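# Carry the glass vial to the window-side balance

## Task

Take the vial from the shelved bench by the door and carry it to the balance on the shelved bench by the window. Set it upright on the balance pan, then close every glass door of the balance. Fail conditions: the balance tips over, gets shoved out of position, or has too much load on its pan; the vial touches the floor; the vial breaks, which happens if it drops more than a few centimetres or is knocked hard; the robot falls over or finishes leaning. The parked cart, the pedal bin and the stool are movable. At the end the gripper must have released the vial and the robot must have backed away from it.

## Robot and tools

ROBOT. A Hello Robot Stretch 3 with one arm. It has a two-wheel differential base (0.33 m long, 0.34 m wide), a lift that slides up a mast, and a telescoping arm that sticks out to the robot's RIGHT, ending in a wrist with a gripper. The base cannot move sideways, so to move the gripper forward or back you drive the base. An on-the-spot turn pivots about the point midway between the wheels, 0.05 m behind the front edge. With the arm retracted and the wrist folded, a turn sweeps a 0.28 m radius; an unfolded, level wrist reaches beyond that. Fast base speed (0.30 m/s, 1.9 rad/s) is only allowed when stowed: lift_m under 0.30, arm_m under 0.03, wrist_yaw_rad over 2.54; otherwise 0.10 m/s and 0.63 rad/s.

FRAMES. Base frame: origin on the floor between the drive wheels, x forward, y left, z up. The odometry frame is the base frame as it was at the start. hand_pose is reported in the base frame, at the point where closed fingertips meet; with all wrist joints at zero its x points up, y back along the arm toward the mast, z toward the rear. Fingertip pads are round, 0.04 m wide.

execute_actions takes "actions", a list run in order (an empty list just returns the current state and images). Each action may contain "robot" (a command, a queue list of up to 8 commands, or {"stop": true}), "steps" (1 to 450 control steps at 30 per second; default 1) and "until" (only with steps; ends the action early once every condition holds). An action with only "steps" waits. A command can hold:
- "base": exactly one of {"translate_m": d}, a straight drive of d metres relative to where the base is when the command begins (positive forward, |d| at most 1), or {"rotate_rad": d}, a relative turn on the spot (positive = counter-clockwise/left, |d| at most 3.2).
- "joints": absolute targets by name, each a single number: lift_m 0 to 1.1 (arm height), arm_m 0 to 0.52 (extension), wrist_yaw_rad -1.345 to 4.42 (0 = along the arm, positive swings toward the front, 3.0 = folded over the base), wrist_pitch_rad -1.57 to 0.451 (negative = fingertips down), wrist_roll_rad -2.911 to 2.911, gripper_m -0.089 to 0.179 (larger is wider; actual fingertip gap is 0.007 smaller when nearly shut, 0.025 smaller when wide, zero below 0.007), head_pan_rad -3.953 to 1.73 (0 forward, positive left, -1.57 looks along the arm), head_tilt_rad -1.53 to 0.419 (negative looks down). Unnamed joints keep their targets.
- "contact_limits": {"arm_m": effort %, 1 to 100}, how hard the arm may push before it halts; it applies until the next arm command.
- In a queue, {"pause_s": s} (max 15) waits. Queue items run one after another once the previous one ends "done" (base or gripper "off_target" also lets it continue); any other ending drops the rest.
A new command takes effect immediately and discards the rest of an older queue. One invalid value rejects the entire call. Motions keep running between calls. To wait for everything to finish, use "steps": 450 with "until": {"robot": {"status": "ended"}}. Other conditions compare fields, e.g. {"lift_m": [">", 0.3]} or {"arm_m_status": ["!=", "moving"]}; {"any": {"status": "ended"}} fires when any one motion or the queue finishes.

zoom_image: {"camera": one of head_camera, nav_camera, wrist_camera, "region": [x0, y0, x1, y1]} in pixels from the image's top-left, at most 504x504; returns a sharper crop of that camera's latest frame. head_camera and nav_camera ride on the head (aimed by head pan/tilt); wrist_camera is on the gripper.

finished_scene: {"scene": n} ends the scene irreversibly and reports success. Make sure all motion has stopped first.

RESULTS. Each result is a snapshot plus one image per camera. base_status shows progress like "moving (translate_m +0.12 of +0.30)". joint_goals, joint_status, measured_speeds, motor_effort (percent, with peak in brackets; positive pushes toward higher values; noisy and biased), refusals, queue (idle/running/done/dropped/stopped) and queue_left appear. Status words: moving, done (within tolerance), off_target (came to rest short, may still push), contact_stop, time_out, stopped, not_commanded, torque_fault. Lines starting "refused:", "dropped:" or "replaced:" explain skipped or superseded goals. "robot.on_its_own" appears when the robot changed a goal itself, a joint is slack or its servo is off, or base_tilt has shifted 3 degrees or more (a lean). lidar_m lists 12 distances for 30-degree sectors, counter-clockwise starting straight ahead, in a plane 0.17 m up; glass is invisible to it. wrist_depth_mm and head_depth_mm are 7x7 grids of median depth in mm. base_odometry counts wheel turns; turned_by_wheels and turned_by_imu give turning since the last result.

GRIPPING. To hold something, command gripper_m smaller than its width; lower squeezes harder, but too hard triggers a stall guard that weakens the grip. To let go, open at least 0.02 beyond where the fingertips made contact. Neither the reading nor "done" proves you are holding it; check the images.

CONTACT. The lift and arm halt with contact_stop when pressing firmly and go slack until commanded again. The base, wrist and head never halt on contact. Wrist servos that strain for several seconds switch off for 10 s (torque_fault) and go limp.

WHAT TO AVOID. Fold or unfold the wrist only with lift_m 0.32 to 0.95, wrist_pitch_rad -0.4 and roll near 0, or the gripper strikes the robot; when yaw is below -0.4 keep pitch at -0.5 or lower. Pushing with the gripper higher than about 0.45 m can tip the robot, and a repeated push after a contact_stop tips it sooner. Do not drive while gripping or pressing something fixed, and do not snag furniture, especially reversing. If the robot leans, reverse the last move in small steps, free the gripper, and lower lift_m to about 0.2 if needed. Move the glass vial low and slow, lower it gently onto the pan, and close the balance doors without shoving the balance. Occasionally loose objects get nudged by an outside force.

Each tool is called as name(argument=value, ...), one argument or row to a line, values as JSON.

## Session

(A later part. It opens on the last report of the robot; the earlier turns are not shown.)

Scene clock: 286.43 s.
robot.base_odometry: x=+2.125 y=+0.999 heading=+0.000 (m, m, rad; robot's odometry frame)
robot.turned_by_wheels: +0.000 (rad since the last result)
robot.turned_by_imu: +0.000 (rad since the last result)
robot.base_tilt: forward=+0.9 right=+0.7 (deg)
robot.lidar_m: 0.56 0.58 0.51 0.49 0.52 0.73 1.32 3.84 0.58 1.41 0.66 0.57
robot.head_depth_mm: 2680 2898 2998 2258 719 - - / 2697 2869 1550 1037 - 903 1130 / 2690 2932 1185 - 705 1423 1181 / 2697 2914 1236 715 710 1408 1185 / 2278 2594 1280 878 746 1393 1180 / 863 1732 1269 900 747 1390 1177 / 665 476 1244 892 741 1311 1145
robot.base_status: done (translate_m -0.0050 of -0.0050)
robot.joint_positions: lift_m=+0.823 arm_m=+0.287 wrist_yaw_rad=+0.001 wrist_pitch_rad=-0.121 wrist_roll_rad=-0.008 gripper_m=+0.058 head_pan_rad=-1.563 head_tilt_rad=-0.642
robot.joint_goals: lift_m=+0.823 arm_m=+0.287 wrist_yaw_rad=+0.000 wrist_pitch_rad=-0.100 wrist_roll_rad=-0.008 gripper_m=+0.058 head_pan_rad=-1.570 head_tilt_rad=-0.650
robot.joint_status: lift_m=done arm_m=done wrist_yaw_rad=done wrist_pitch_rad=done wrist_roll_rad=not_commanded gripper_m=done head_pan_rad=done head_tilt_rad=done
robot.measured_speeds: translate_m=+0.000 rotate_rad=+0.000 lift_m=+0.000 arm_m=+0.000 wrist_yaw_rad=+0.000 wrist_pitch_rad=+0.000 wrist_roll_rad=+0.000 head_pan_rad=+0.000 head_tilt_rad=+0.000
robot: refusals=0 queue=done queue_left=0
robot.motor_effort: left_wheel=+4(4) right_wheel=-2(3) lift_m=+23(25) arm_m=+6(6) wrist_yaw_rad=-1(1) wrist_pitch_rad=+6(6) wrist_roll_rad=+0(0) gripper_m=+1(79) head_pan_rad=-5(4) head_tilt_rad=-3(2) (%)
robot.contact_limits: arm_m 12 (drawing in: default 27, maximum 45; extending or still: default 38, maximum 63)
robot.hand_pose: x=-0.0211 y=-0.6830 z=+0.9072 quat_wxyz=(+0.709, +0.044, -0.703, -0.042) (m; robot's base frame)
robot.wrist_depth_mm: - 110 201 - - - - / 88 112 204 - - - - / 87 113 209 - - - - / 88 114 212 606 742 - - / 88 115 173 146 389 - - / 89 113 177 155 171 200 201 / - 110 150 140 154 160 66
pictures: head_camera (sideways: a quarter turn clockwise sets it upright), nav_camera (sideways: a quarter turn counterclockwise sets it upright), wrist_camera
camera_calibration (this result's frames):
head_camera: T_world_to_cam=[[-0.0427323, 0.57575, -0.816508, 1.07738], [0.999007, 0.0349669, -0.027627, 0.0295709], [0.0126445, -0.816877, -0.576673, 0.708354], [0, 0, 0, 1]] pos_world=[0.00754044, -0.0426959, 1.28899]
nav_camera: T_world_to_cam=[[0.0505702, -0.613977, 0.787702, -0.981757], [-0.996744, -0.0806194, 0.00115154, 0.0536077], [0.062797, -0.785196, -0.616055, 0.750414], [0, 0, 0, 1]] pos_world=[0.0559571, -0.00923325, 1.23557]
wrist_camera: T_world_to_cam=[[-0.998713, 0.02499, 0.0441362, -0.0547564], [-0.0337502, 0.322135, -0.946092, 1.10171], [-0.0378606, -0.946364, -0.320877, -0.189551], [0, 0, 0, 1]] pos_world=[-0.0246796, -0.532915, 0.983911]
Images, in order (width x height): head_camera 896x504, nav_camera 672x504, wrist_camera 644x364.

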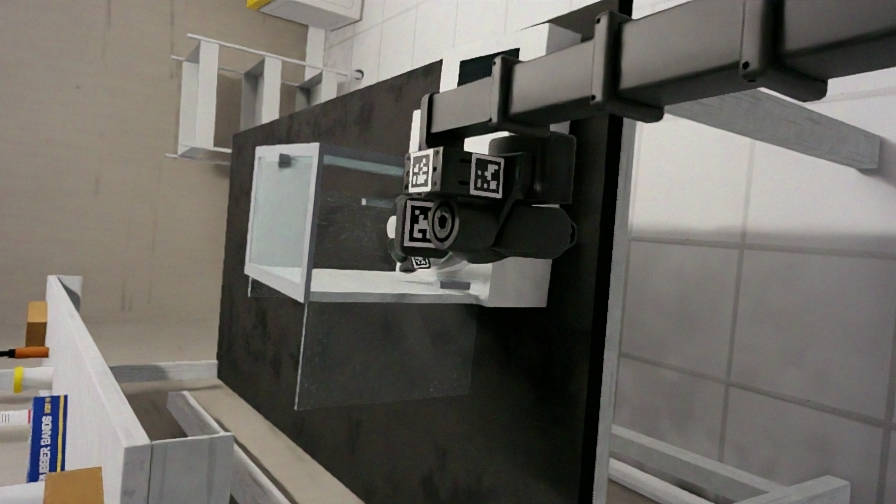

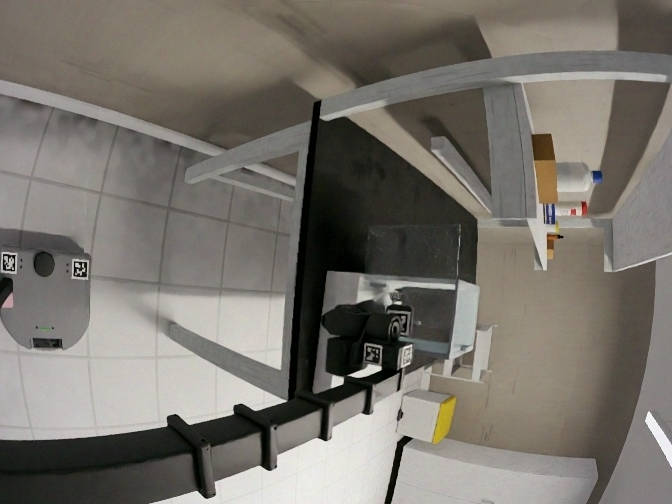

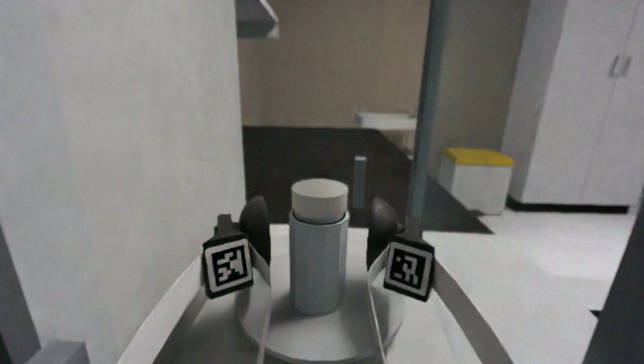

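execute_actions(
  actions=[
    {"robot": [{"joints": {"arm_m": 0.235}, "contact_limits": {"arm_m": 12}}, {"joints": {"gripper_m": 0.0}}, {"joints": {"arm_m": 0.0}, "contact_limits": {"arm_m": 12}}], "steps": 450, "until": {"robot": {"status": "ended"}}},
  ],
)

Scene clock: 307.37 s.
robot.base_odometry: x=+2.125 y=+0.999 heading=+0.000 (m, m, rad; robot's odometry frame)
robot.turned_by_wheels: +0.000 (rad since the last result)
robot.turned_by_imu: +0.000 (rad since the last result)
robot.base_tilt: forward=+1.2 right=+0.7 (deg)
robot.lidar_m: 0.55 0.58 0.51 0.49 0.52 0.73 1.32 3.82 0.58 1.41 0.66 0.57
robot.head_depth_mm: 2658 2884 2960 2237 710 1403 - / 2670 2861 1550 803 704 878 - / 2672 2912 1188 733 705 1459 - / 2726 2922 1236 722 722 1516 - / 2283 2626 1284 879 745 1397 1181 / 863 1750 1261 901 747 1386 1173 / 663 476 1252 892 741 1311 1140
robot.base_status: done (translate_m -0.0050 of -0.0050)
robot.joint_positions: lift_m=+0.823 arm_m=+0.000 wrist_yaw_rad=+0.001 wrist_pitch_rad=-0.121 wrist_roll_rad=-0.008 gripper_m=+0.000 head_pan_rad=-1.563 head_tilt_rad=-0.642
robot.joint_goals: lift_m=+0.823 arm_m=+0.000 wrist_yaw_rad=+0.000 wrist_pitch_rad=-0.100 wrist_roll_rad=-0.008 gripper_m=+0.000 head_pan_rad=-1.570 head_tilt_rad=-0.650
robot.joint_status: lift_m=done arm_m=done wrist_yaw_rad=done wrist_pitch_rad=done wrist_roll_rad=not_commanded gripper_m=done head_pan_rad=done head_tilt_rad=done
robot.measured_speeds: translate_m=+0.000 rotate_rad=+0.000 lift_m=+0.000 arm_m=+0.000 wrist_yaw_rad=+0.000 wrist_pitch_rad=+0.000 wrist_roll_rad=+0.000 head_pan_rad=+0.000 head_tilt_rad=+0.000
robot: refusals=0 queue=done queue_left=0
robot.motor_effort: left_wheel=+4(4) right_wheel=-2(2) lift_m=+23(23) arm_m=-5(5) wrist_yaw_rad=+0(1) wrist_pitch_rad=+6(6) wrist_roll_rad=+0(0) gripper_m=-2(79) head_pan_rad=-5(4) head_tilt_rad=-3(2) (%)
robot.contact_limits: arm_m 12 (drawing in: default 27, maximum 45; extending or still: default 38, maximum 63)
robot.hand_pose: x=-0.0211 y=-0.3968 z=+0.9072 quat_wxyz=(+0.709, +0.044, -0.703, -0.042) (m; robot's base frame)
robot.wrist_depth_mm: 651 963 - - - - - / 616 906 - - - - - / 652 952 990 - - - - / 647 685 630 408 417 - - / 454 465 447 - 361 384 - / 345 347 351 344 362 365 - / 372 371 373 380 377 376 -
pictures: head_camera (sideways: a quarter turn clockwise sets it upright), nav_camera (sideways: a quarter turn counterclockwise sets it upright), wrist_camera
camera_calibration (this result's frames):
head_camera: T_world_to_cam=[[-0.0427322, 0.575764, -0.816499, 1.07736], [0.999007, 0.0349671, -0.0276265, 0.0295704], [0.0126442, -0.816868, -0.576686, 0.708371], [0, 0, 0, 1]] pos_world=[0.00754043, -0.0426957, 1.28899]
nav_camera: T_world_to_cam=[[0.0505702, -0.61399, 0.787692, -0.981744], [-0.996744, -0.0806192, 0.00115036, 0.0536093], [0.0627968, -0.785186, -0.616068, 0.75043], [0, 0, 0, 1]] pos_world=[0.0559571, -0.00923218, 1.23557]
wrist_camera: T_world_to_cam=[[-0.998712, 0.0250443, 0.0441363, -0.0619004], [-0.0337327, 0.322137, -0.946092, 1.00952], [-0.0379122, -0.946362, -0.320877, 0.0812877], [0, 0, 0, 1]] pos_world=[-0.0246851, -0.246725, 0.983911]
Images, in order (width x height): head_camera 896x504, nav_camera 672x504, wrist_camera 644x364.

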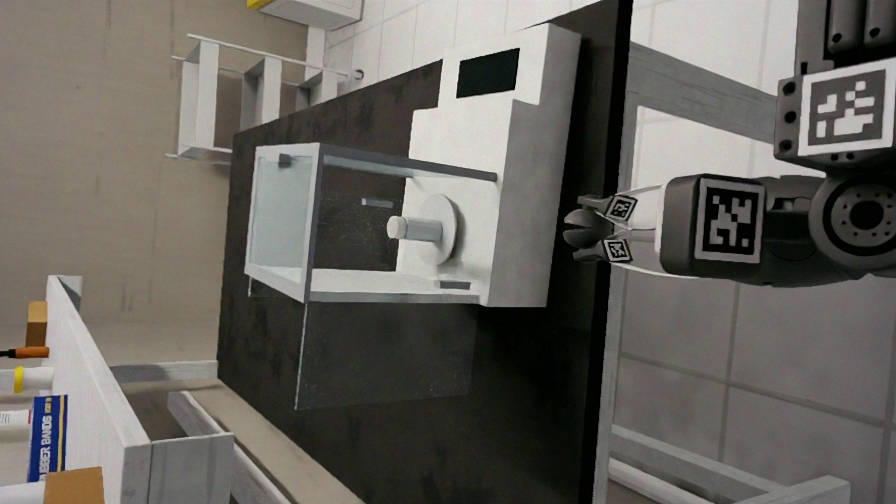

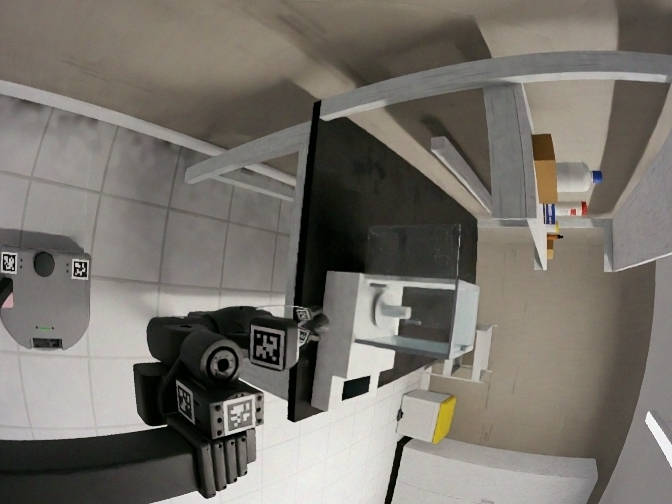

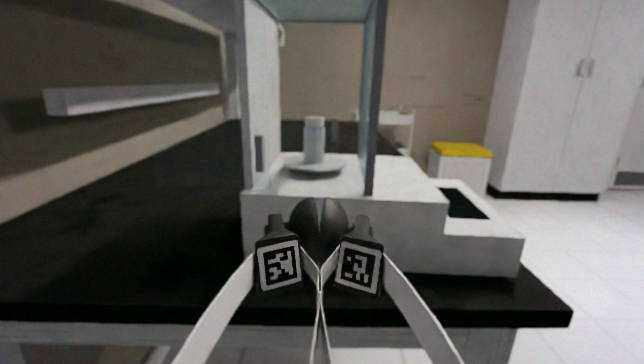

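execute_actions(
  actions=[
    {"robot": [{"base": {"rotate_rad": -0.113}, "joints": {"gripper_m": 0.045}}, {"base": {"translate_m": 0.116}, "joints": {"arm_m": 0.09}}], "steps": 450, "until": {"robot": {"status": "ended"}}},
  ],
)

Scene clock: 323.63 s.
robot.base_odometry: x=+2.241 y=+0.985 heading=-0.113 (m, m, rad; robot's odometry frame)
robot.turned_by_wheels: -0.113 (rad since the last result)
robot.turned_by_imu: -0.114 (rad since the last result)
robot.base_tilt: forward=+1.2 right=+0.7 (deg)
robot.lidar_m: 0.44 0.45 0.53 0.50 0.51 0.67 1.43 3.94 0.62 1.65 0.60 0.47
robot.head_depth_mm: 2757 3011 2921 1047 715 - - / 2716 2911 1275 743 712 - 1152 / 2715 2890 1261 734 713 - 1147 / 2681 2906 1233 817 712 - 1166 / 2600 2912 1284 915 729 1390 1186 / 826 459 1271 902 723 1389 1178 / 486 449 1253 890 715 1295 1073
robot.base_status: done (translate_m +0.1160 of +0.1160)
robot.joint_positions: lift_m=+0.823 arm_m=+0.090 wrist_yaw_rad=+0.001 wrist_pitch_rad=-0.121 wrist_roll_rad=-0.008 gripper_m=+0.045 head_pan_rad=-1.563 head_tilt_rad=-0.642
robot.joint_goals: lift_m=+0.823 arm_m=+0.090 wrist_yaw_rad=+0.000 wrist_pitch_rad=-0.100 wrist_roll_rad=-0.008 gripper_m=+0.045 head_pan_rad=-1.570 head_tilt_rad=-0.650
robot.joint_status: lift_m=done arm_m=done wrist_yaw_rad=done wrist_pitch_rad=done wrist_roll_rad=not_commanded gripper_m=done head_pan_rad=done head_tilt_rad=done
robot.measured_speeds: translate_m=+0.000 rotate_rad=+0.000 lift_m=+0.000 arm_m=+0.000 wrist_yaw_rad=+0.000 wrist_pitch_rad=+0.000 wrist_roll_rad=+0.000 head_pan_rad=+0.000 head_tilt_rad=+0.000
robot: refusals=0 queue=done queue_left=0
robot.motor_effort: left_wheel=+4(8) right_wheel=-3(5) lift_m=+23(23) arm_m=+6(6) wrist_yaw_rad=-2(1) wrist_pitch_rad=+6(6) wrist_roll_rad=+0(0) gripper_m=-1(80) head_pan_rad=-4(4) head_tilt_rad=-3(2) (%)
robot.hand_pose: x=-0.0211 y=-0.4860 z=+0.9072 quat_wxyz=(+0.709, +0.044, -0.703, -0.042) (m; robot's base frame)
robot.wrist_depth_mm: 664 - - - - - - / 615 950 - - - - - / 623 - - - - - - / 628 698 704 343 375 - - / 454 464 504 268 276 280 - / 349 356 338 280 284 292 300 / 275 277 286 286 287 290 292
pictures: head_camera (sideways: a quarter turn clockwise sets it upright), nav_camera (sideways: a quarter turn counterclockwise sets it upright), wrist_camera
camera_calibration (this result's frames):
head_camera: T_world_to_cam=[[-0.042729, 0.575791, -0.816479, 1.07734], [0.999007, 0.0349619, -0.0276256, 0.0295692], [0.0126391, -0.816849, -0.576713, 0.708407], [0, 0, 0, 1]] pos_world=[0.00754017, -0.0426953, 1.28899]
nav_camera: T_world_to_cam=[[0.0505666, -0.614017, 0.787671, -0.981717], [-0.996745, -0.0806132, 0.00114792, 0.0536125], [0.0627918, -0.785165, -0.616095, 0.750465], [0, 0, 0, 1]] pos_world=[0.055957, -0.00923027, 1.23557]
wrist_camera: T_world_to_cam=[[-0.998712, 0.0250443, 0.0441361, -0.0596667], [-0.0337327, 0.322134, -0.946093, 1.03825], [-0.037912, -0.946363, -0.320875, -0.00311659], [0, 0, 0, 1]] pos_world=[-0.0246851, -0.33591, 0.983911]
Images, in order (width x height): head_camera 896x504, nav_camera 672x504, wrist_camera 644x364.

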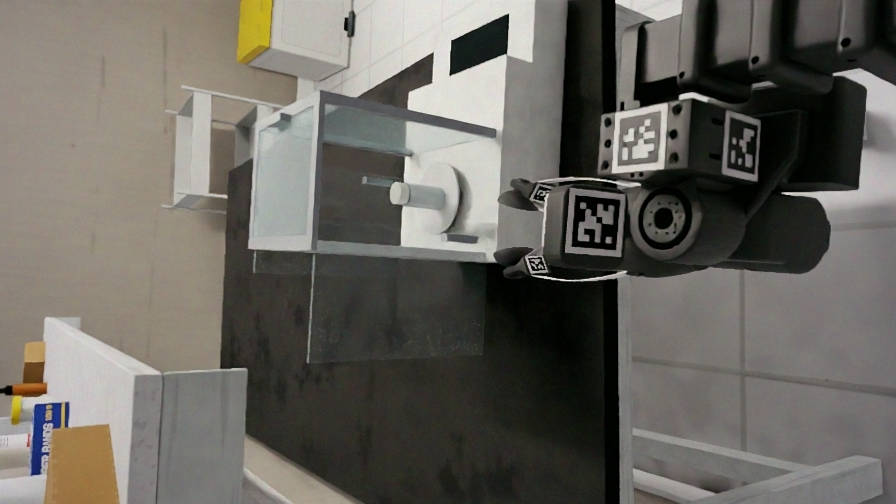

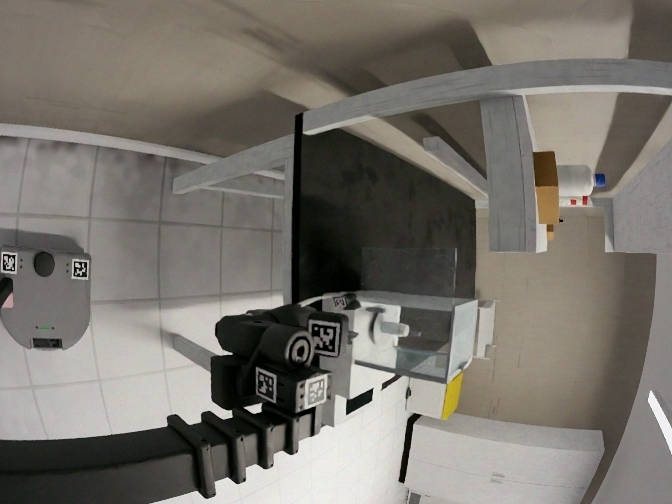

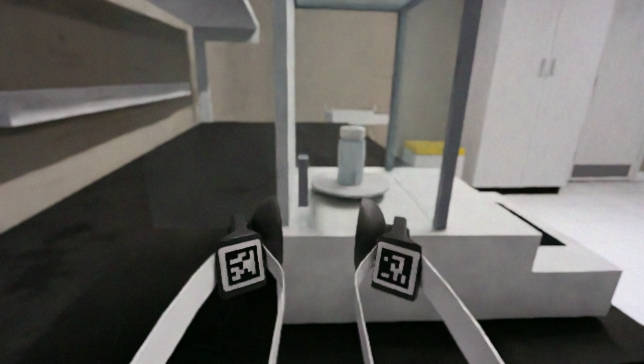

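execute_actions(
  actions=[
    {"robot": {"joints": {"arm_m": 0.15}, "contact_limits": {"arm_m": 10}}, "steps": 450, "until": {"robot": {"status": "ended"}}},
  ],
)

Scene clock: 329.10 s.
robot.base_odometry: x=+2.241 y=+0.985 heading=-0.113 (m, m, rad; robot's odometry frame)
robot.turned_by_wheels: +0.000 (rad since the last result)
robot.turned_by_imu: +0.000 (rad since the last result)
robot.base_tilt: forward=+1.3 right=+0.6 (deg)
robot.lidar_m: 0.44 0.45 0.53 0.50 0.51 0.67 1.43 3.93 0.62 1.64 0.60 0.47
robot.head_depth_mm: 2740 2989 2901 1047 721 - - / 2729 2917 1272 744 - - 1129 / 2730 2925 1262 735 - - 1203 / 2695 2890 1234 827 759 1342 1191 / 2635 2897 1293 913 728 1395 1182 / 829 457 1270 897 721 1390 1180 / 488 448 1245 891 715 1290 1079
robot.base_status: done (translate_m +0.1160 of +0.1160)
robot.joint_positions: lift_m=+0.823 arm_m=+0.150 wrist_yaw_rad=+0.001 wrist_pitch_rad=-0.121 wrist_roll_rad=-0.008 gripper_m=+0.045 head_pan_rad=-1.563 head_tilt_rad=-0.642
robot.joint_goals: lift_m=+0.823 arm_m=+0.150 wrist_yaw_rad=+0.000 wrist_pitch_rad=-0.100 wrist_roll_rad=-0.008 gripper_m=+0.045 head_pan_rad=-1.570 head_tilt_rad=-0.650
robot.joint_status: lift_m=done arm_m=done wrist_yaw_rad=done wrist_pitch_rad=done wrist_roll_rad=not_commanded gripper_m=done head_pan_rad=done head_tilt_rad=done
robot.measured_speeds: translate_m=+0.000 rotate_rad=+0.000 lift_m=+0.000 arm_m=+0.000 wrist_yaw_rad=+0.000 wrist_pitch_rad=+0.000 wrist_roll_rad=+0.000 head_pan_rad=+0.000 head_tilt_rad=+0.000
robot: refusals=0 queue=done queue_left=0
robot.motor_effort: left_wheel=+4(3) right_wheel=-2(2) lift_m=+23(23) arm_m=+6(6) wrist_yaw_rad=-1(1) wrist_pitch_rad=+6(6) wrist_roll_rad=+0(0) gripper_m=+0(1) head_pan_rad=-3(4) head_tilt_rad=-2(2) (%)
robot.contact_limits: arm_m 10 (drawing in: default 27, maximum 45; extending or still: default 38, maximum 63)
robot.hand_pose: x=-0.0211 y=-0.5460 z=+0.9072 quat_wxyz=(+0.709, +0.044, -0.703, -0.042) (m; robot's base frame)
robot.wrist_depth_mm: 666 - - - - - - / 624 975 - - - - - / 617 982 - - - - - / 653 696 709 293 390 - - / 463 468 510 248 276 269 - / 344 349 319 210 216 219 242 / 279 276 276 220 226 228 235
pictures: head_camera (sideways: a quarter turn clockwise sets it upright), nav_camera (sideways: a quarter turn counterclockwise sets it upright), wrist_camera
camera_calibration (this result's frames):
head_camera: T_world_to_cam=[[-0.042729, 0.575791, -0.816479, 1.07734], [0.999007, 0.0349619, -0.0276256, 0.0295692], [0.0126391, -0.816849, -0.576713, 0.708407], [0, 0, 0, 1]] pos_world=[0.00754017, -0.0426953, 1.28899]
nav_camera: T_world_to_cam=[[0.0505666, -0.614017, 0.787671, -0.981717], [-0.996745, -0.0806132, 0.00114792, 0.0536125], [0.0627918, -0.785165, -0.616095, 0.750465], [0, 0, 0, 1]] pos_world=[0.055957, -0.00923027, 1.23557]
wrist_camera: T_world_to_cam=[[-0.998712, 0.0250444, 0.044136, -0.0581639], [-0.0337326, 0.322135, -0.946093, 1.05758], [-0.0379121, -0.946363, -0.320875, -0.0598992], [0, 0, 0, 1]] pos_world=[-0.0246851, -0.395911, 0.983911]
Images, in order (width x height): head_camera 896x504, nav_camera 672x504, wrist_camera 644x364.

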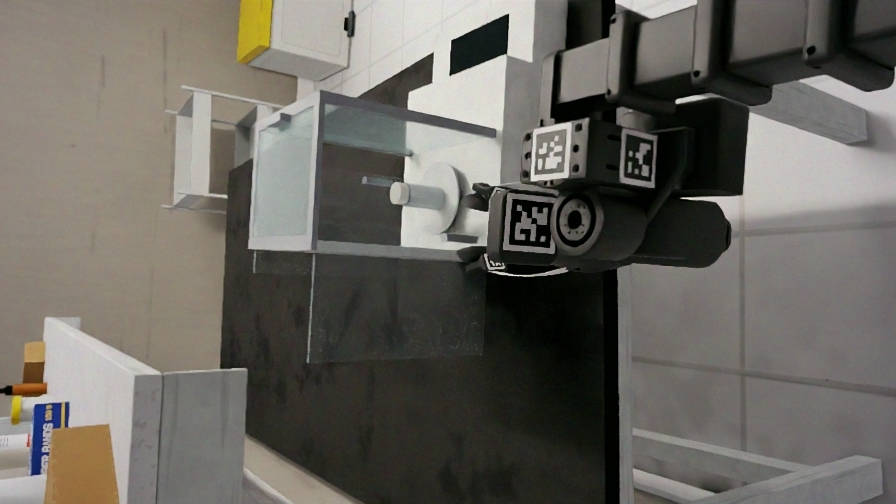

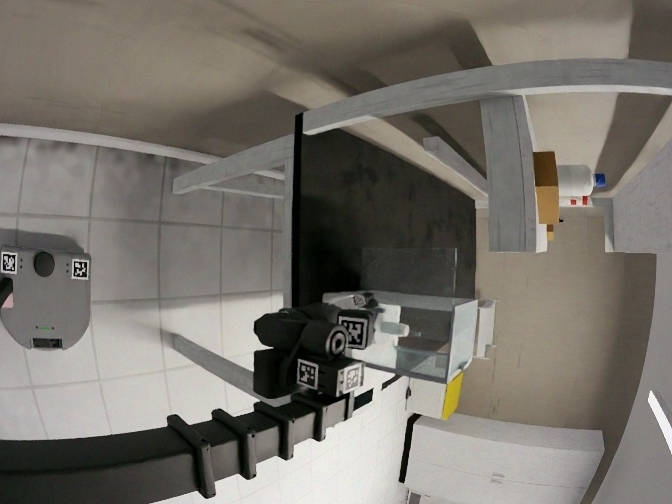

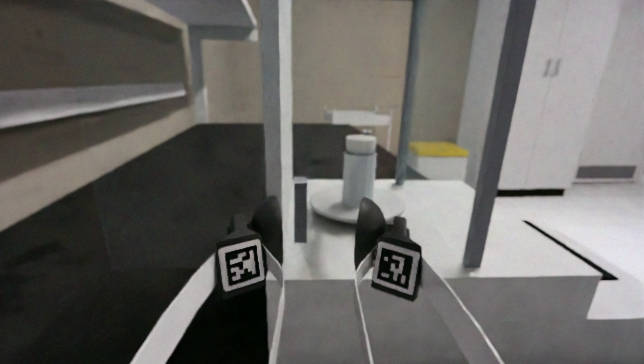

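execute_actions(
  actions=[
    {"robot": {"joints": {"arm_m": 0.165}, "contact_limits": {"arm_m": 10}}, "steps": 450, "until": {"robot": {"status": "ended"}}},
  ],
)

Scene clock: 331.77 s.
robot.base_odometry: x=+2.241 y=+0.985 heading=-0.113 (m, m, rad; robot's odometry frame)
robot.turned_by_wheels: +0.000 (rad since the last result)
robot.turned_by_imu: +0.000 (rad since the last result)
robot.base_tilt: forward=+1.0 right=+0.6 (deg)
robot.lidar_m: 0.44 0.45 0.53 0.50 0.51 0.67 1.43 3.91 0.62 1.65 0.59 0.47
robot.head_depth_mm: 2723 2994 2931 1043 723 - - / 2713 2941 1272 741 - - 1126 / 2693 2869 1262 737 - 1343 1192 / 2709 2870 1236 825 758 1367 1191 / 2603 2889 1288 910 728 1402 1185 / 828 458 1273 900 720 1393 1177 / 487 449 1255 889 716 1293 1078
robot.base_status: done (translate_m +0.1160 of +0.1160)
robot.joint_positions: lift_m=+0.823 arm_m=+0.165 wrist_yaw_rad=+0.001 wrist_pitch_rad=-0.121 wrist_roll_rad=-0.008 gripper_m=+0.045 head_pan_rad=-1.563 head_tilt_rad=-0.642
robot.joint_goals: lift_m=+0.823 arm_m=+0.165 wrist_yaw_rad=+0.000 wrist_pitch_rad=-0.100 wrist_roll_rad=-0.008 gripper_m=+0.045 head_pan_rad=-1.570 head_tilt_rad=-0.650
robot.joint_status: lift_m=done arm_m=done wrist_yaw_rad=done wrist_pitch_rad=done wrist_roll_rad=not_commanded gripper_m=done head_pan_rad=done head_tilt_rad=done
robot.measured_speeds: translate_m=+0.000 rotate_rad=+0.000 lift_m=+0.000 arm_m=+0.000 wrist_yaw_rad=+0.000 wrist_pitch_rad=+0.000 wrist_roll_rad=+0.000 head_pan_rad=+0.000 head_tilt_rad=+0.000
robot: refusals=0 queue=done queue_left=0
robot.motor_effort: left_wheel=+4(4) right_wheel=-2(3) lift_m=+23(23) arm_m=+6(8) wrist_yaw_rad=-2(1) wrist_pitch_rad=+6(6) wrist_roll_rad=+0(0) gripper_m=+1(1) head_pan_rad=-5(4) head_tilt_rad=-3(2) (%)
robot.contact_limits: arm_m 10 (drawing in: default 27, maximum 45; extending or still: default 38, maximum 63)
robot.hand_pose: x=-0.0211 y=-0.5610 z=+0.9072 quat_wxyz=(+0.709, +0.044, -0.703, -0.042) (m; robot's base frame)
robot.wrist_depth_mm: 665 - - - - - - / 616 947 - - - - - / 654 993 - - - - - / 637 695 693 294 377 - - / 455 471 496 249 271 259 - / 345 351 318 197 197 202 215 / 276 277 274 201 206 210 218
pictures: head_camera (sideways: a quarter turn clockwise sets it upright), nav_camera (sideways: a quarter turn counterclockwise sets it upright), wrist_camera
camera_calibration (this result's frames):
head_camera: T_world_to_cam=[[-0.0427289, 0.575791, -0.816479, 1.07734], [0.999007, 0.0349618, -0.0276256, 0.0295692], [0.012639, -0.816849, -0.576713, 0.708407], [0, 0, 0, 1]] pos_world=[0.00754016, -0.0426953, 1.28899]
nav_camera: T_world_to_cam=[[0.0505666, -0.614017, 0.787671, -0.981717], [-0.996745, -0.080613, 0.00114792, 0.0536125], [0.0627917, -0.785165, -0.616095, 0.750464], [0, 0, 0, 1]] pos_world=[0.055957, -0.00923028, 1.23557]
wrist_camera: T_world_to_cam=[[-0.998712, 0.0250443, 0.0441361, -0.0577882], [-0.0337326, 0.322135, -0.946093, 1.06241], [-0.037912, -0.946363, -0.320875, -0.0740973], [0, 0, 0, 1]] pos_world=[-0.0246851, -0.410914, 0.983911]
Images, in order (width x height): head_camera 896x504, nav_camera 672x504, wrist_camera 644x364.

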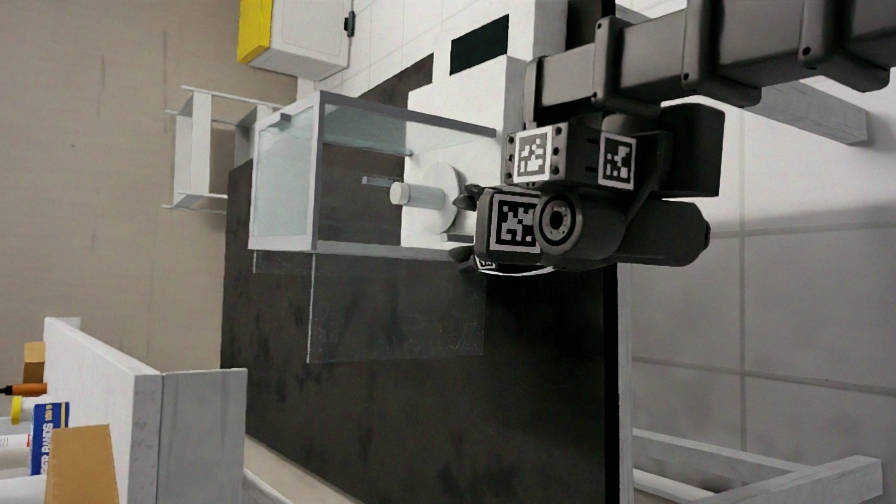

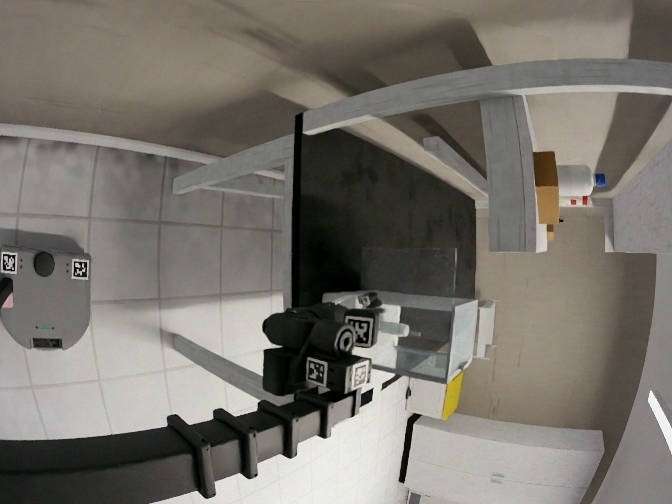

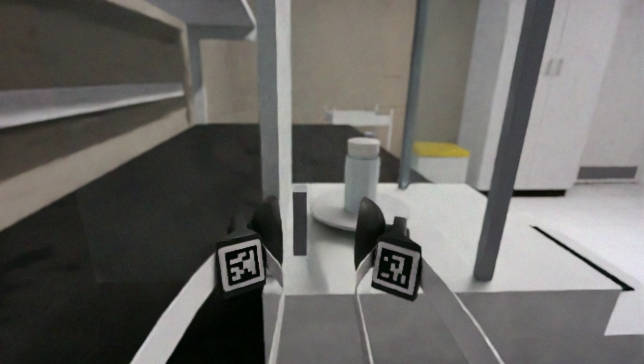

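execute_actions(
  actions=[
    {"robot": {"base": {"translate_m": -0.04}}, "steps": 450, "until": {"robot": {"status": "ended"}}},
  ],
)

Scene clock: 334.90 s.
robot.base_odometry: x=+2.201 y=+0.990 heading=-0.113 (m, m, rad; robot's odometry frame)
robot.turned_by_wheels: +0.000 (rad since the last result)
robot.turned_by_imu: +0.000 (rad since the last result)
robot.base_tilt: forward=+1.1 right=+0.6 (deg)
robot.lidar_m: 0.48 0.49 0.53 0.50 0.51 0.66 1.39 3.57 0.60 1.88 0.62 0.51
robot.head_depth_mm: 2713 3006 2926 2313 728 - - / 2718 2938 3060 803 - - 1132 / 2707 2894 1191 763 - 1353 1192 / 2728 2885 1243 732 708 1376 1187 / 2691 2898 1296 906 727 1405 1182 / 1138 2346 1272 900 721 1386 1173 / 795 451 1250 892 715 1310 1144
robot.base_status: done (translate_m -0.0400 of -0.0400)
robot.joint_positions: lift_m=+0.823 arm_m=+0.165 wrist_yaw_rad=+0.005 wrist_pitch_rad=-0.121 wrist_roll_rad=-0.008 gripper_m=+0.045 head_pan_rad=-1.563 head_tilt_rad=-0.642
robot.joint_goals: lift_m=+0.823 arm_m=+0.165 wrist_yaw_rad=+0.000 wrist_pitch_rad=-0.100 wrist_roll_rad=-0.008 gripper_m=+0.045 head_pan_rad=-1.570 head_tilt_rad=-0.650
robot.joint_status: lift_m=done arm_m=done wrist_yaw_rad=done wrist_pitch_rad=done wrist_roll_rad=not_commanded gripper_m=done head_pan_rad=done head_tilt_rad=done
robot.measured_speeds: translate_m=+0.000 rotate_rad=+0.000 lift_m=+0.000 arm_m=+0.000 wrist_yaw_rad=+0.000 wrist_pitch_rad=+0.000 wrist_roll_rad=+0.000 head_pan_rad=+0.000 head_tilt_rad=+0.000
robot: refusals=0 queue=done queue_left=0
robot.motor_effort: left_wheel=+5(6) right_wheel=-4(8) lift_m=+23(23) arm_m=+6(6) wrist_yaw_rad=-4(4) wrist_pitch_rad=+6(6) wrist_roll_rad=+0(0) gripper_m=+0(1) head_pan_rad=-3(3) head_tilt_rad=-3(2) (%)
robot.contact_limits: arm_m 10 (drawing in: default 27, maximum 45; extending or still: default 38, maximum 63)
robot.hand_pose: x=-0.0202 y=-0.5610 z=+0.9072 quat_wxyz=(+0.709, +0.045, -0.702, -0.041) (m; robot's base frame)
robot.wrist_depth_mm: 719 - 223 - - - - / 654 - 224 - - - - / 692 - 272 - - - - / 646 694 271 345 372 - - / 452 463 228 247 236 330 - / 341 353 192 200 196 204 286 / 276 280 201 203 206 211 221
pictures: head_camera (sideways: a quarter turn clockwise sets it upright), nav_camera (sideways: a quarter turn counterclockwise sets it upright), wrist_camera
camera_calibration (this result's frames):
head_camera: T_world_to_cam=[[-0.0427289, 0.575791, -0.81648, 1.07734], [0.999007, 0.0349618, -0.0276256, 0.0295692], [0.012639, -0.816849, -0.576713, 0.708407], [0, 0, 0, 1]] pos_world=[0.00754016, -0.0426953, 1.28899]
nav_camera: T_world_to_cam=[[0.0505666, -0.614017, 0.787671, -0.981717], [-0.996745, -0.080613, 0.00114793, 0.0536124], [0.0627917, -0.785165, -0.616094, 0.750464], [0, 0, 0, 1]] pos_world=[0.055957, -0.00923028, 1.23557]
wrist_camera: T_world_to_cam=[[-0.9988, 0.0212215, 0.0441371, -0.0589745], [-0.0349664, 0.322003, -0.946093, 1.06234], [-0.0342898, -0.946501, -0.320875, -0.0740629], [0, 0, 0, 1]] pos_world=[-0.0242971, -0.410926, 0.983911]
Images, in order (width x height): head_camera 896x504, nav_camera 672x504, wrist_camera 644x364.

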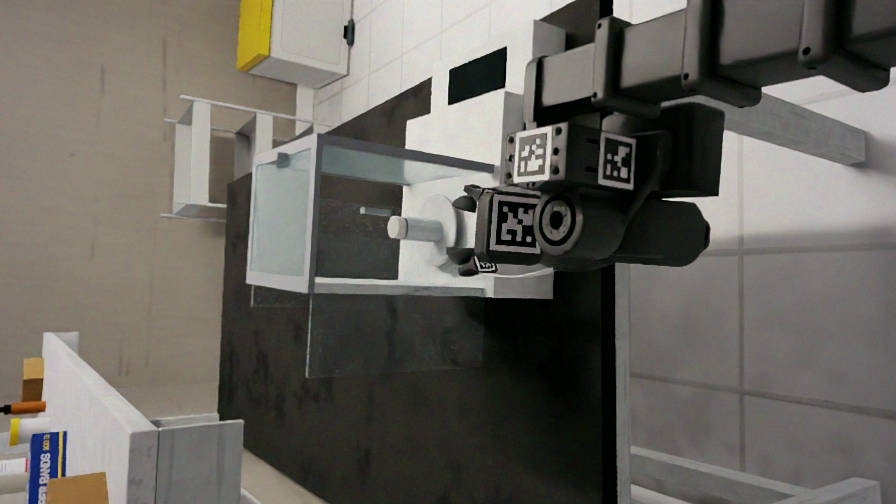

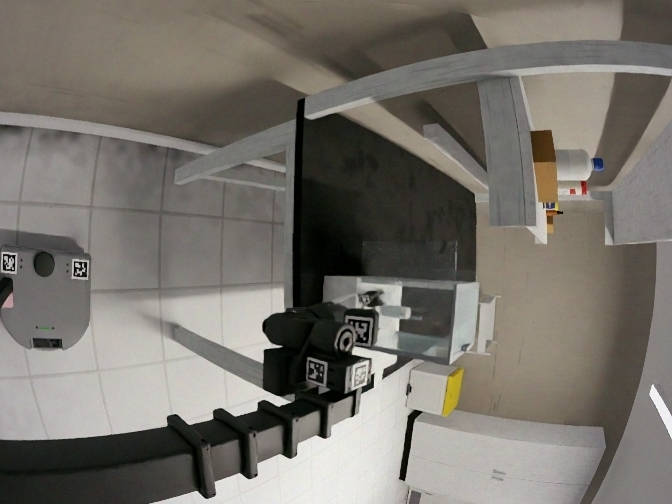

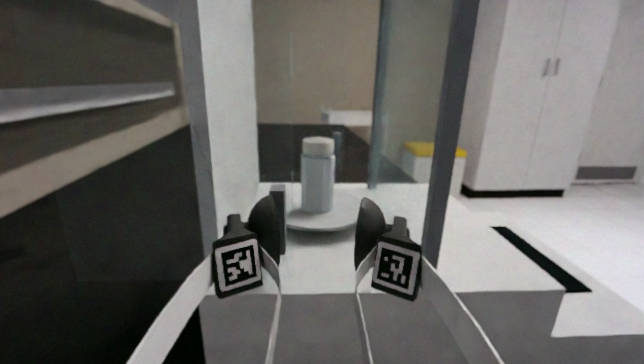

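execute_actions(
  actions=[
    {"robot": {"base": {"translate_m": -0.04}}, "steps": 450, "until": {"robot": {"status": "ended"}}},
  ],
)

Scene clock: 339.80 s.
robot.base_odometry: x=+2.161 y=+0.994 heading=-0.113 (m, m, rad; robot's odometry frame)
robot.turned_by_wheels: +0.000 (rad since the last result)
robot.turned_by_imu: +0.000 (rad since the last result)
robot.base_tilt: forward=+1.0 right=+0.6 (deg)
robot.lidar_m: 0.52 0.53 0.53 0.50 0.51 0.66 1.35 3.51 0.59 1.97 0.64 0.55
robot.head_depth_mm: 2753 3019 2854 2301 1779 - - / 2688 3009 2969 833 - - 1181 / 2688 2913 1263 761 - 1335 1139 / 2688 2884 1313 728 717 1363 1185 / 2712 2889 1153 805 707 1394 1180 / 1474 2515 1275 903 721 1393 1168 / 820 1625 1258 889 715 1344 1168
robot.base_status: done (translate_m -0.0400 of -0.0400)
robot.joint_positions: lift_m=+0.823 arm_m=+0.165 wrist_yaw_rad=+0.005 wrist_pitch_rad=-0.121 wrist_roll_rad=-0.008 gripper_m=+0.045 head_pan_rad=-1.563 head_tilt_rad=-0.642
robot.joint_goals: lift_m=+0.823 arm_m=+0.165 wrist_yaw_rad=+0.000 wrist_pitch_rad=-0.100 wrist_roll_rad=-0.008 gripper_m=+0.045 head_pan_rad=-1.570 head_tilt_rad=-0.650
robot.joint_status: lift_m=done arm_m=done wrist_yaw_rad=done wrist_pitch_rad=done wrist_roll_rad=not_commanded gripper_m=done head_pan_rad=done head_tilt_rad=done
robot.measured_speeds: translate_m=+0.000 rotate_rad=+0.000 lift_m=+0.000 arm_m=+0.000 wrist_yaw_rad=+0.000 wrist_pitch_rad=+0.000 wrist_roll_rad=+0.000 head_pan_rad=+0.000 head_tilt_rad=+0.000
robot: refusals=0 queue=done queue_left=0
robot.motor_effort: left_wheel=+5(7) right_wheel=-4(7) lift_m=+23(23) arm_m=+6(6) wrist_yaw_rad=-3(3) wrist_pitch_rad=+6(6) wrist_roll_rad=+0(0) gripper_m=-1(2) head_pan_rad=-3(4) head_tilt_rad=-3(3) (%)
robot.contact_limits: arm_m 10 (drawing in: default 27, maximum 45; extending or still: default 38, maximum 63)
robot.hand_pose: x=-0.0202 y=-0.5610 z=+0.9072 quat_wxyz=(+0.709, +0.045, -0.702, -0.041) (m; robot's base frame)
robot.wrist_depth_mm: 780 189 - - - - - / 694 190 - - - - - / 739 210 335 - - - - / 684 231 293 372 - - - / 462 230 260 250 290 - - / 347 317 193 197 199 251 - / 276 267 200 202 207 218 221
pictures: head_camera (sideways: a quarter turn clockwise sets it upright), nav_camera (sideways: a quarter turn counterclockwise sets it upright), wrist_camera
camera_calibration (this result's frames):
head_camera: T_world_to_cam=[[-0.042729, 0.575791, -0.81648, 1.07734], [0.999007, 0.0349619, -0.0276256, 0.0295692], [0.0126391, -0.816849, -0.576713, 0.708407], [0, 0, 0, 1]] pos_world=[0.00754017, -0.0426953, 1.28899]
nav_camera: T_world_to_cam=[[0.0505666, -0.614017, 0.787671, -0.981717], [-0.996745, -0.0806132, 0.00114793, 0.0536124], [0.0627918, -0.785165, -0.616094, 0.750464], [0, 0, 0, 1]] pos_world=[0.055957, -0.00923027, 1.23557]
wrist_camera: T_world_to_cam=[[-0.9988, 0.0212214, 0.044137, -0.0589744], [-0.0349663, 0.322003, -0.946093, 1.06234], [-0.0342896, -0.946501, -0.320875, -0.074063], [0, 0, 0, 1]] pos_world=[-0.0242971, -0.410926, 0.983911]
Images, in order (width x height): head_camera 896x504, nav_camera 672x504, wrist_camera 644x364.

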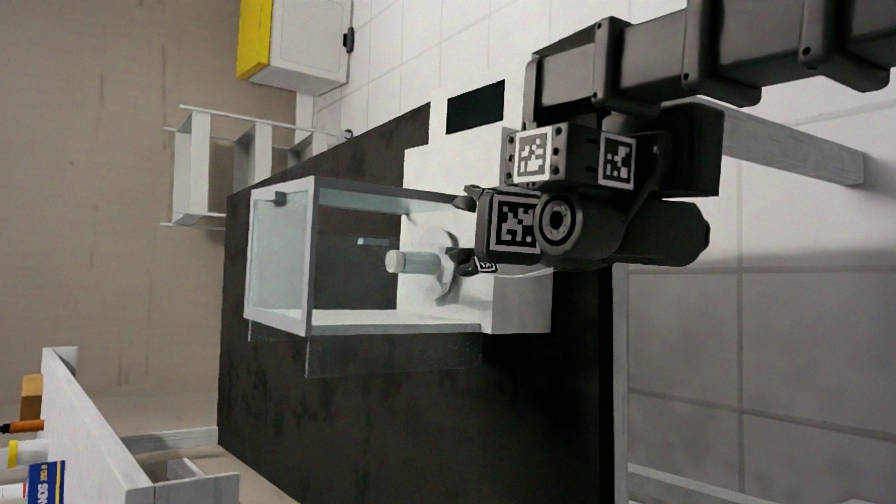

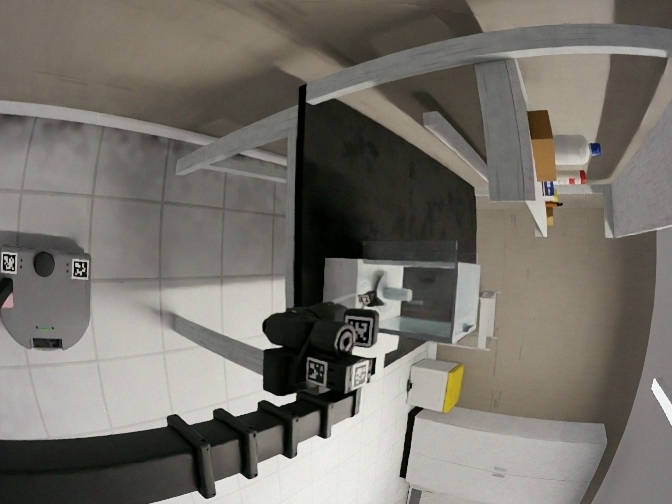

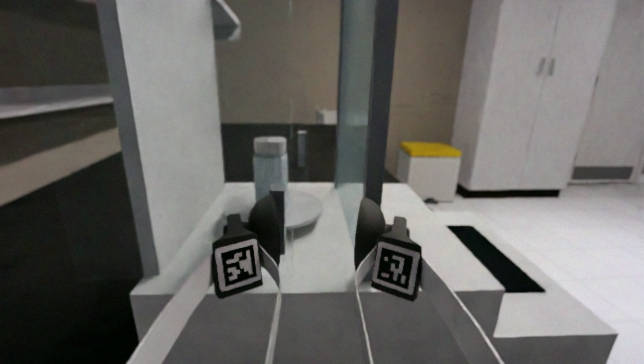

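execute_actions(
  actions=[
    {"robot": {"base": {"translate_m": -0.04}}, "steps": 450, "until": {"robot": {"status": "ended"}}},
  ],
)

Scene clock: 343.77 s.
robot.base_odometry: x=+2.121 y=+0.999 heading=-0.113 (m, m, rad; robot's odometry frame)
robot.turned_by_wheels: +0.000 (rad since the last result)
robot.turned_by_imu: +0.000 (rad since the last result)
robot.base_tilt: forward=+1.0 right=+0.7 (deg)
robot.lidar_m: 0.56 0.57 0.52 0.49 0.51 0.66 1.31 3.48 0.58 0.57 0.66 0.59
robot.head_depth_mm: 2728 2941 2840 2344 1839 - - / 2732 2965 3059 2138 - - 1205 / 2722 2932 1415 796 - 953 1119 / 2719 2909 1170 756 717 1370 1193 / 2714 2914 1165 716 715 1405 1183 / 2580 2749 1204 866 731 1384 1179 / 1116 1745 1254 888 724 1381 1164
robot.base_status: done (translate_m -0.0400 of -0.0400)
robot.joint_positions: lift_m=+0.823 arm_m=+0.165 wrist_yaw_rad=+0.005 wrist_pitch_rad=-0.121 wrist_roll_rad=-0.008 gripper_m=+0.045 head_pan_rad=-1.563 head_tilt_rad=-0.642
robot.joint_goals: lift_m=+0.823 arm_m=+0.165 wrist_yaw_rad=+0.000 wrist_pitch_rad=-0.100 wrist_roll_rad=-0.008 gripper_m=+0.045 head_pan_rad=-1.570 head_tilt_rad=-0.650
robot.joint_status: lift_m=done arm_m=done wrist_yaw_rad=done wrist_pitch_rad=done wrist_roll_rad=not_commanded gripper_m=done head_pan_rad=done head_tilt_rad=done
robot.measured_speeds: translate_m=+0.000 rotate_rad=+0.000 lift_m=+0.000 arm_m=+0.000 wrist_yaw_rad=+0.000 wrist_pitch_rad=+0.000 wrist_roll_rad=+0.000 head_pan_rad=+0.000 head_tilt_rad=+0.000
robot: refusals=0 queue=done queue_left=0
robot.motor_effort: left_wheel=+5(7) right_wheel=-4(7) lift_m=+23(23) arm_m=+6(6) wrist_yaw_rad=-3(4) wrist_pitch_rad=+6(6) wrist_roll_rad=+0(0) gripper_m=-1(2) head_pan_rad=-5(4) head_tilt_rad=-3(2) (%)
robot.contact_limits: arm_m 10 (drawing in: default 27, maximum 45; extending or still: default 38, maximum 63)
robot.hand_pose: x=-0.0202 y=-0.5610 z=+0.9072 quat_wxyz=(+0.709, +0.045, -0.702, -0.041) (m; robot's base frame)
robot.wrist_depth_mm: 178 251 - - - - - / 179 250 - - - - - / 190 253 - - - - - / 569 253 354 714 - - - / 428 234 258 248 351 - - / 328 193 193 198 200 279 - / 264 196 200 205 210 218 -
pictures: head_camera (sideways: a quarter turn clockwise sets it upright), nav_camera (sideways: a quarter turn counterclockwise sets it upright), wrist_camera
camera_calibration (this result's frames):
head_camera: T_world_to_cam=[[-0.042729, 0.575791, -0.816479, 1.07734], [0.999007, 0.0349619, -0.0276256, 0.0295692], [0.0126391, -0.816849, -0.576713, 0.708407], [0, 0, 0, 1]] pos_world=[0.00754017, -0.0426953, 1.28899]
nav_camera: T_world_to_cam=[[0.0505666, -0.614017, 0.787671, -0.981717], [-0.996745, -0.0806132, 0.00114792, 0.0536125], [0.0627918, -0.785165, -0.616095, 0.750464], [0, 0, 0, 1]] pos_world=[0.055957, -0.00923027, 1.23557]
wrist_camera: T_world_to_cam=[[-0.9988, 0.0212213, 0.044137, -0.0589744], [-0.0349664, 0.322003, -0.946093, 1.06234], [-0.0342895, -0.946501, -0.320875, -0.074063], [0, 0, 0, 1]] pos_world=[-0.024297, -0.410926, 0.983911]
Images, in order (width x height): head_camera 896x504, nav_camera 672x504, wrist_camera 644x364.

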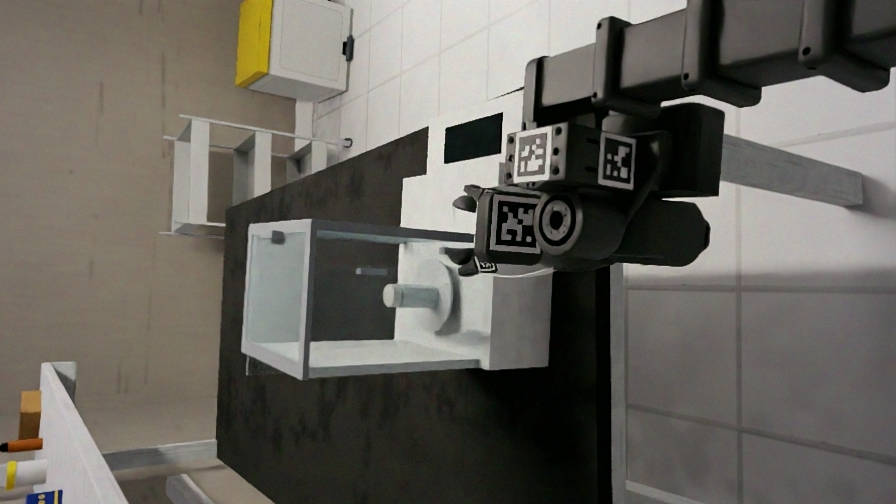

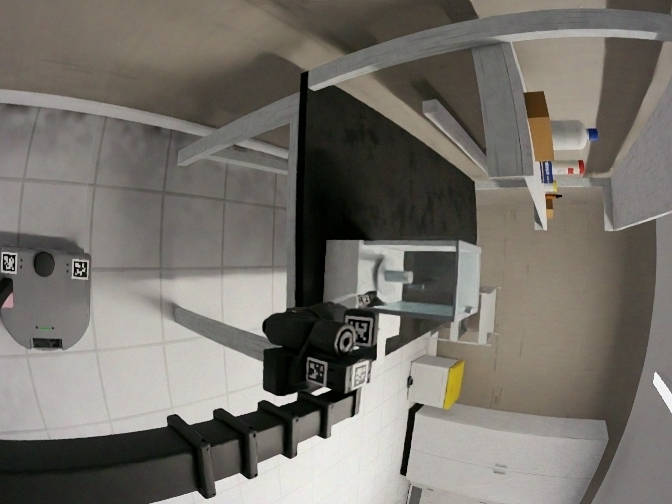

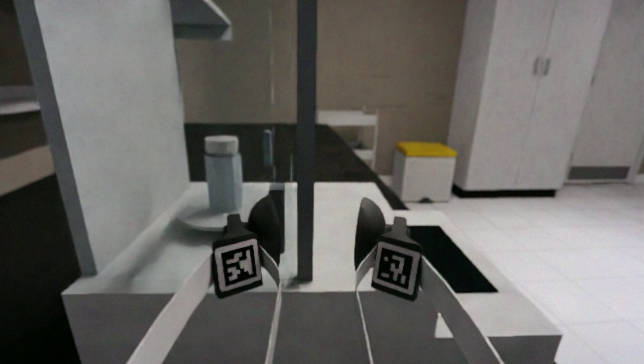

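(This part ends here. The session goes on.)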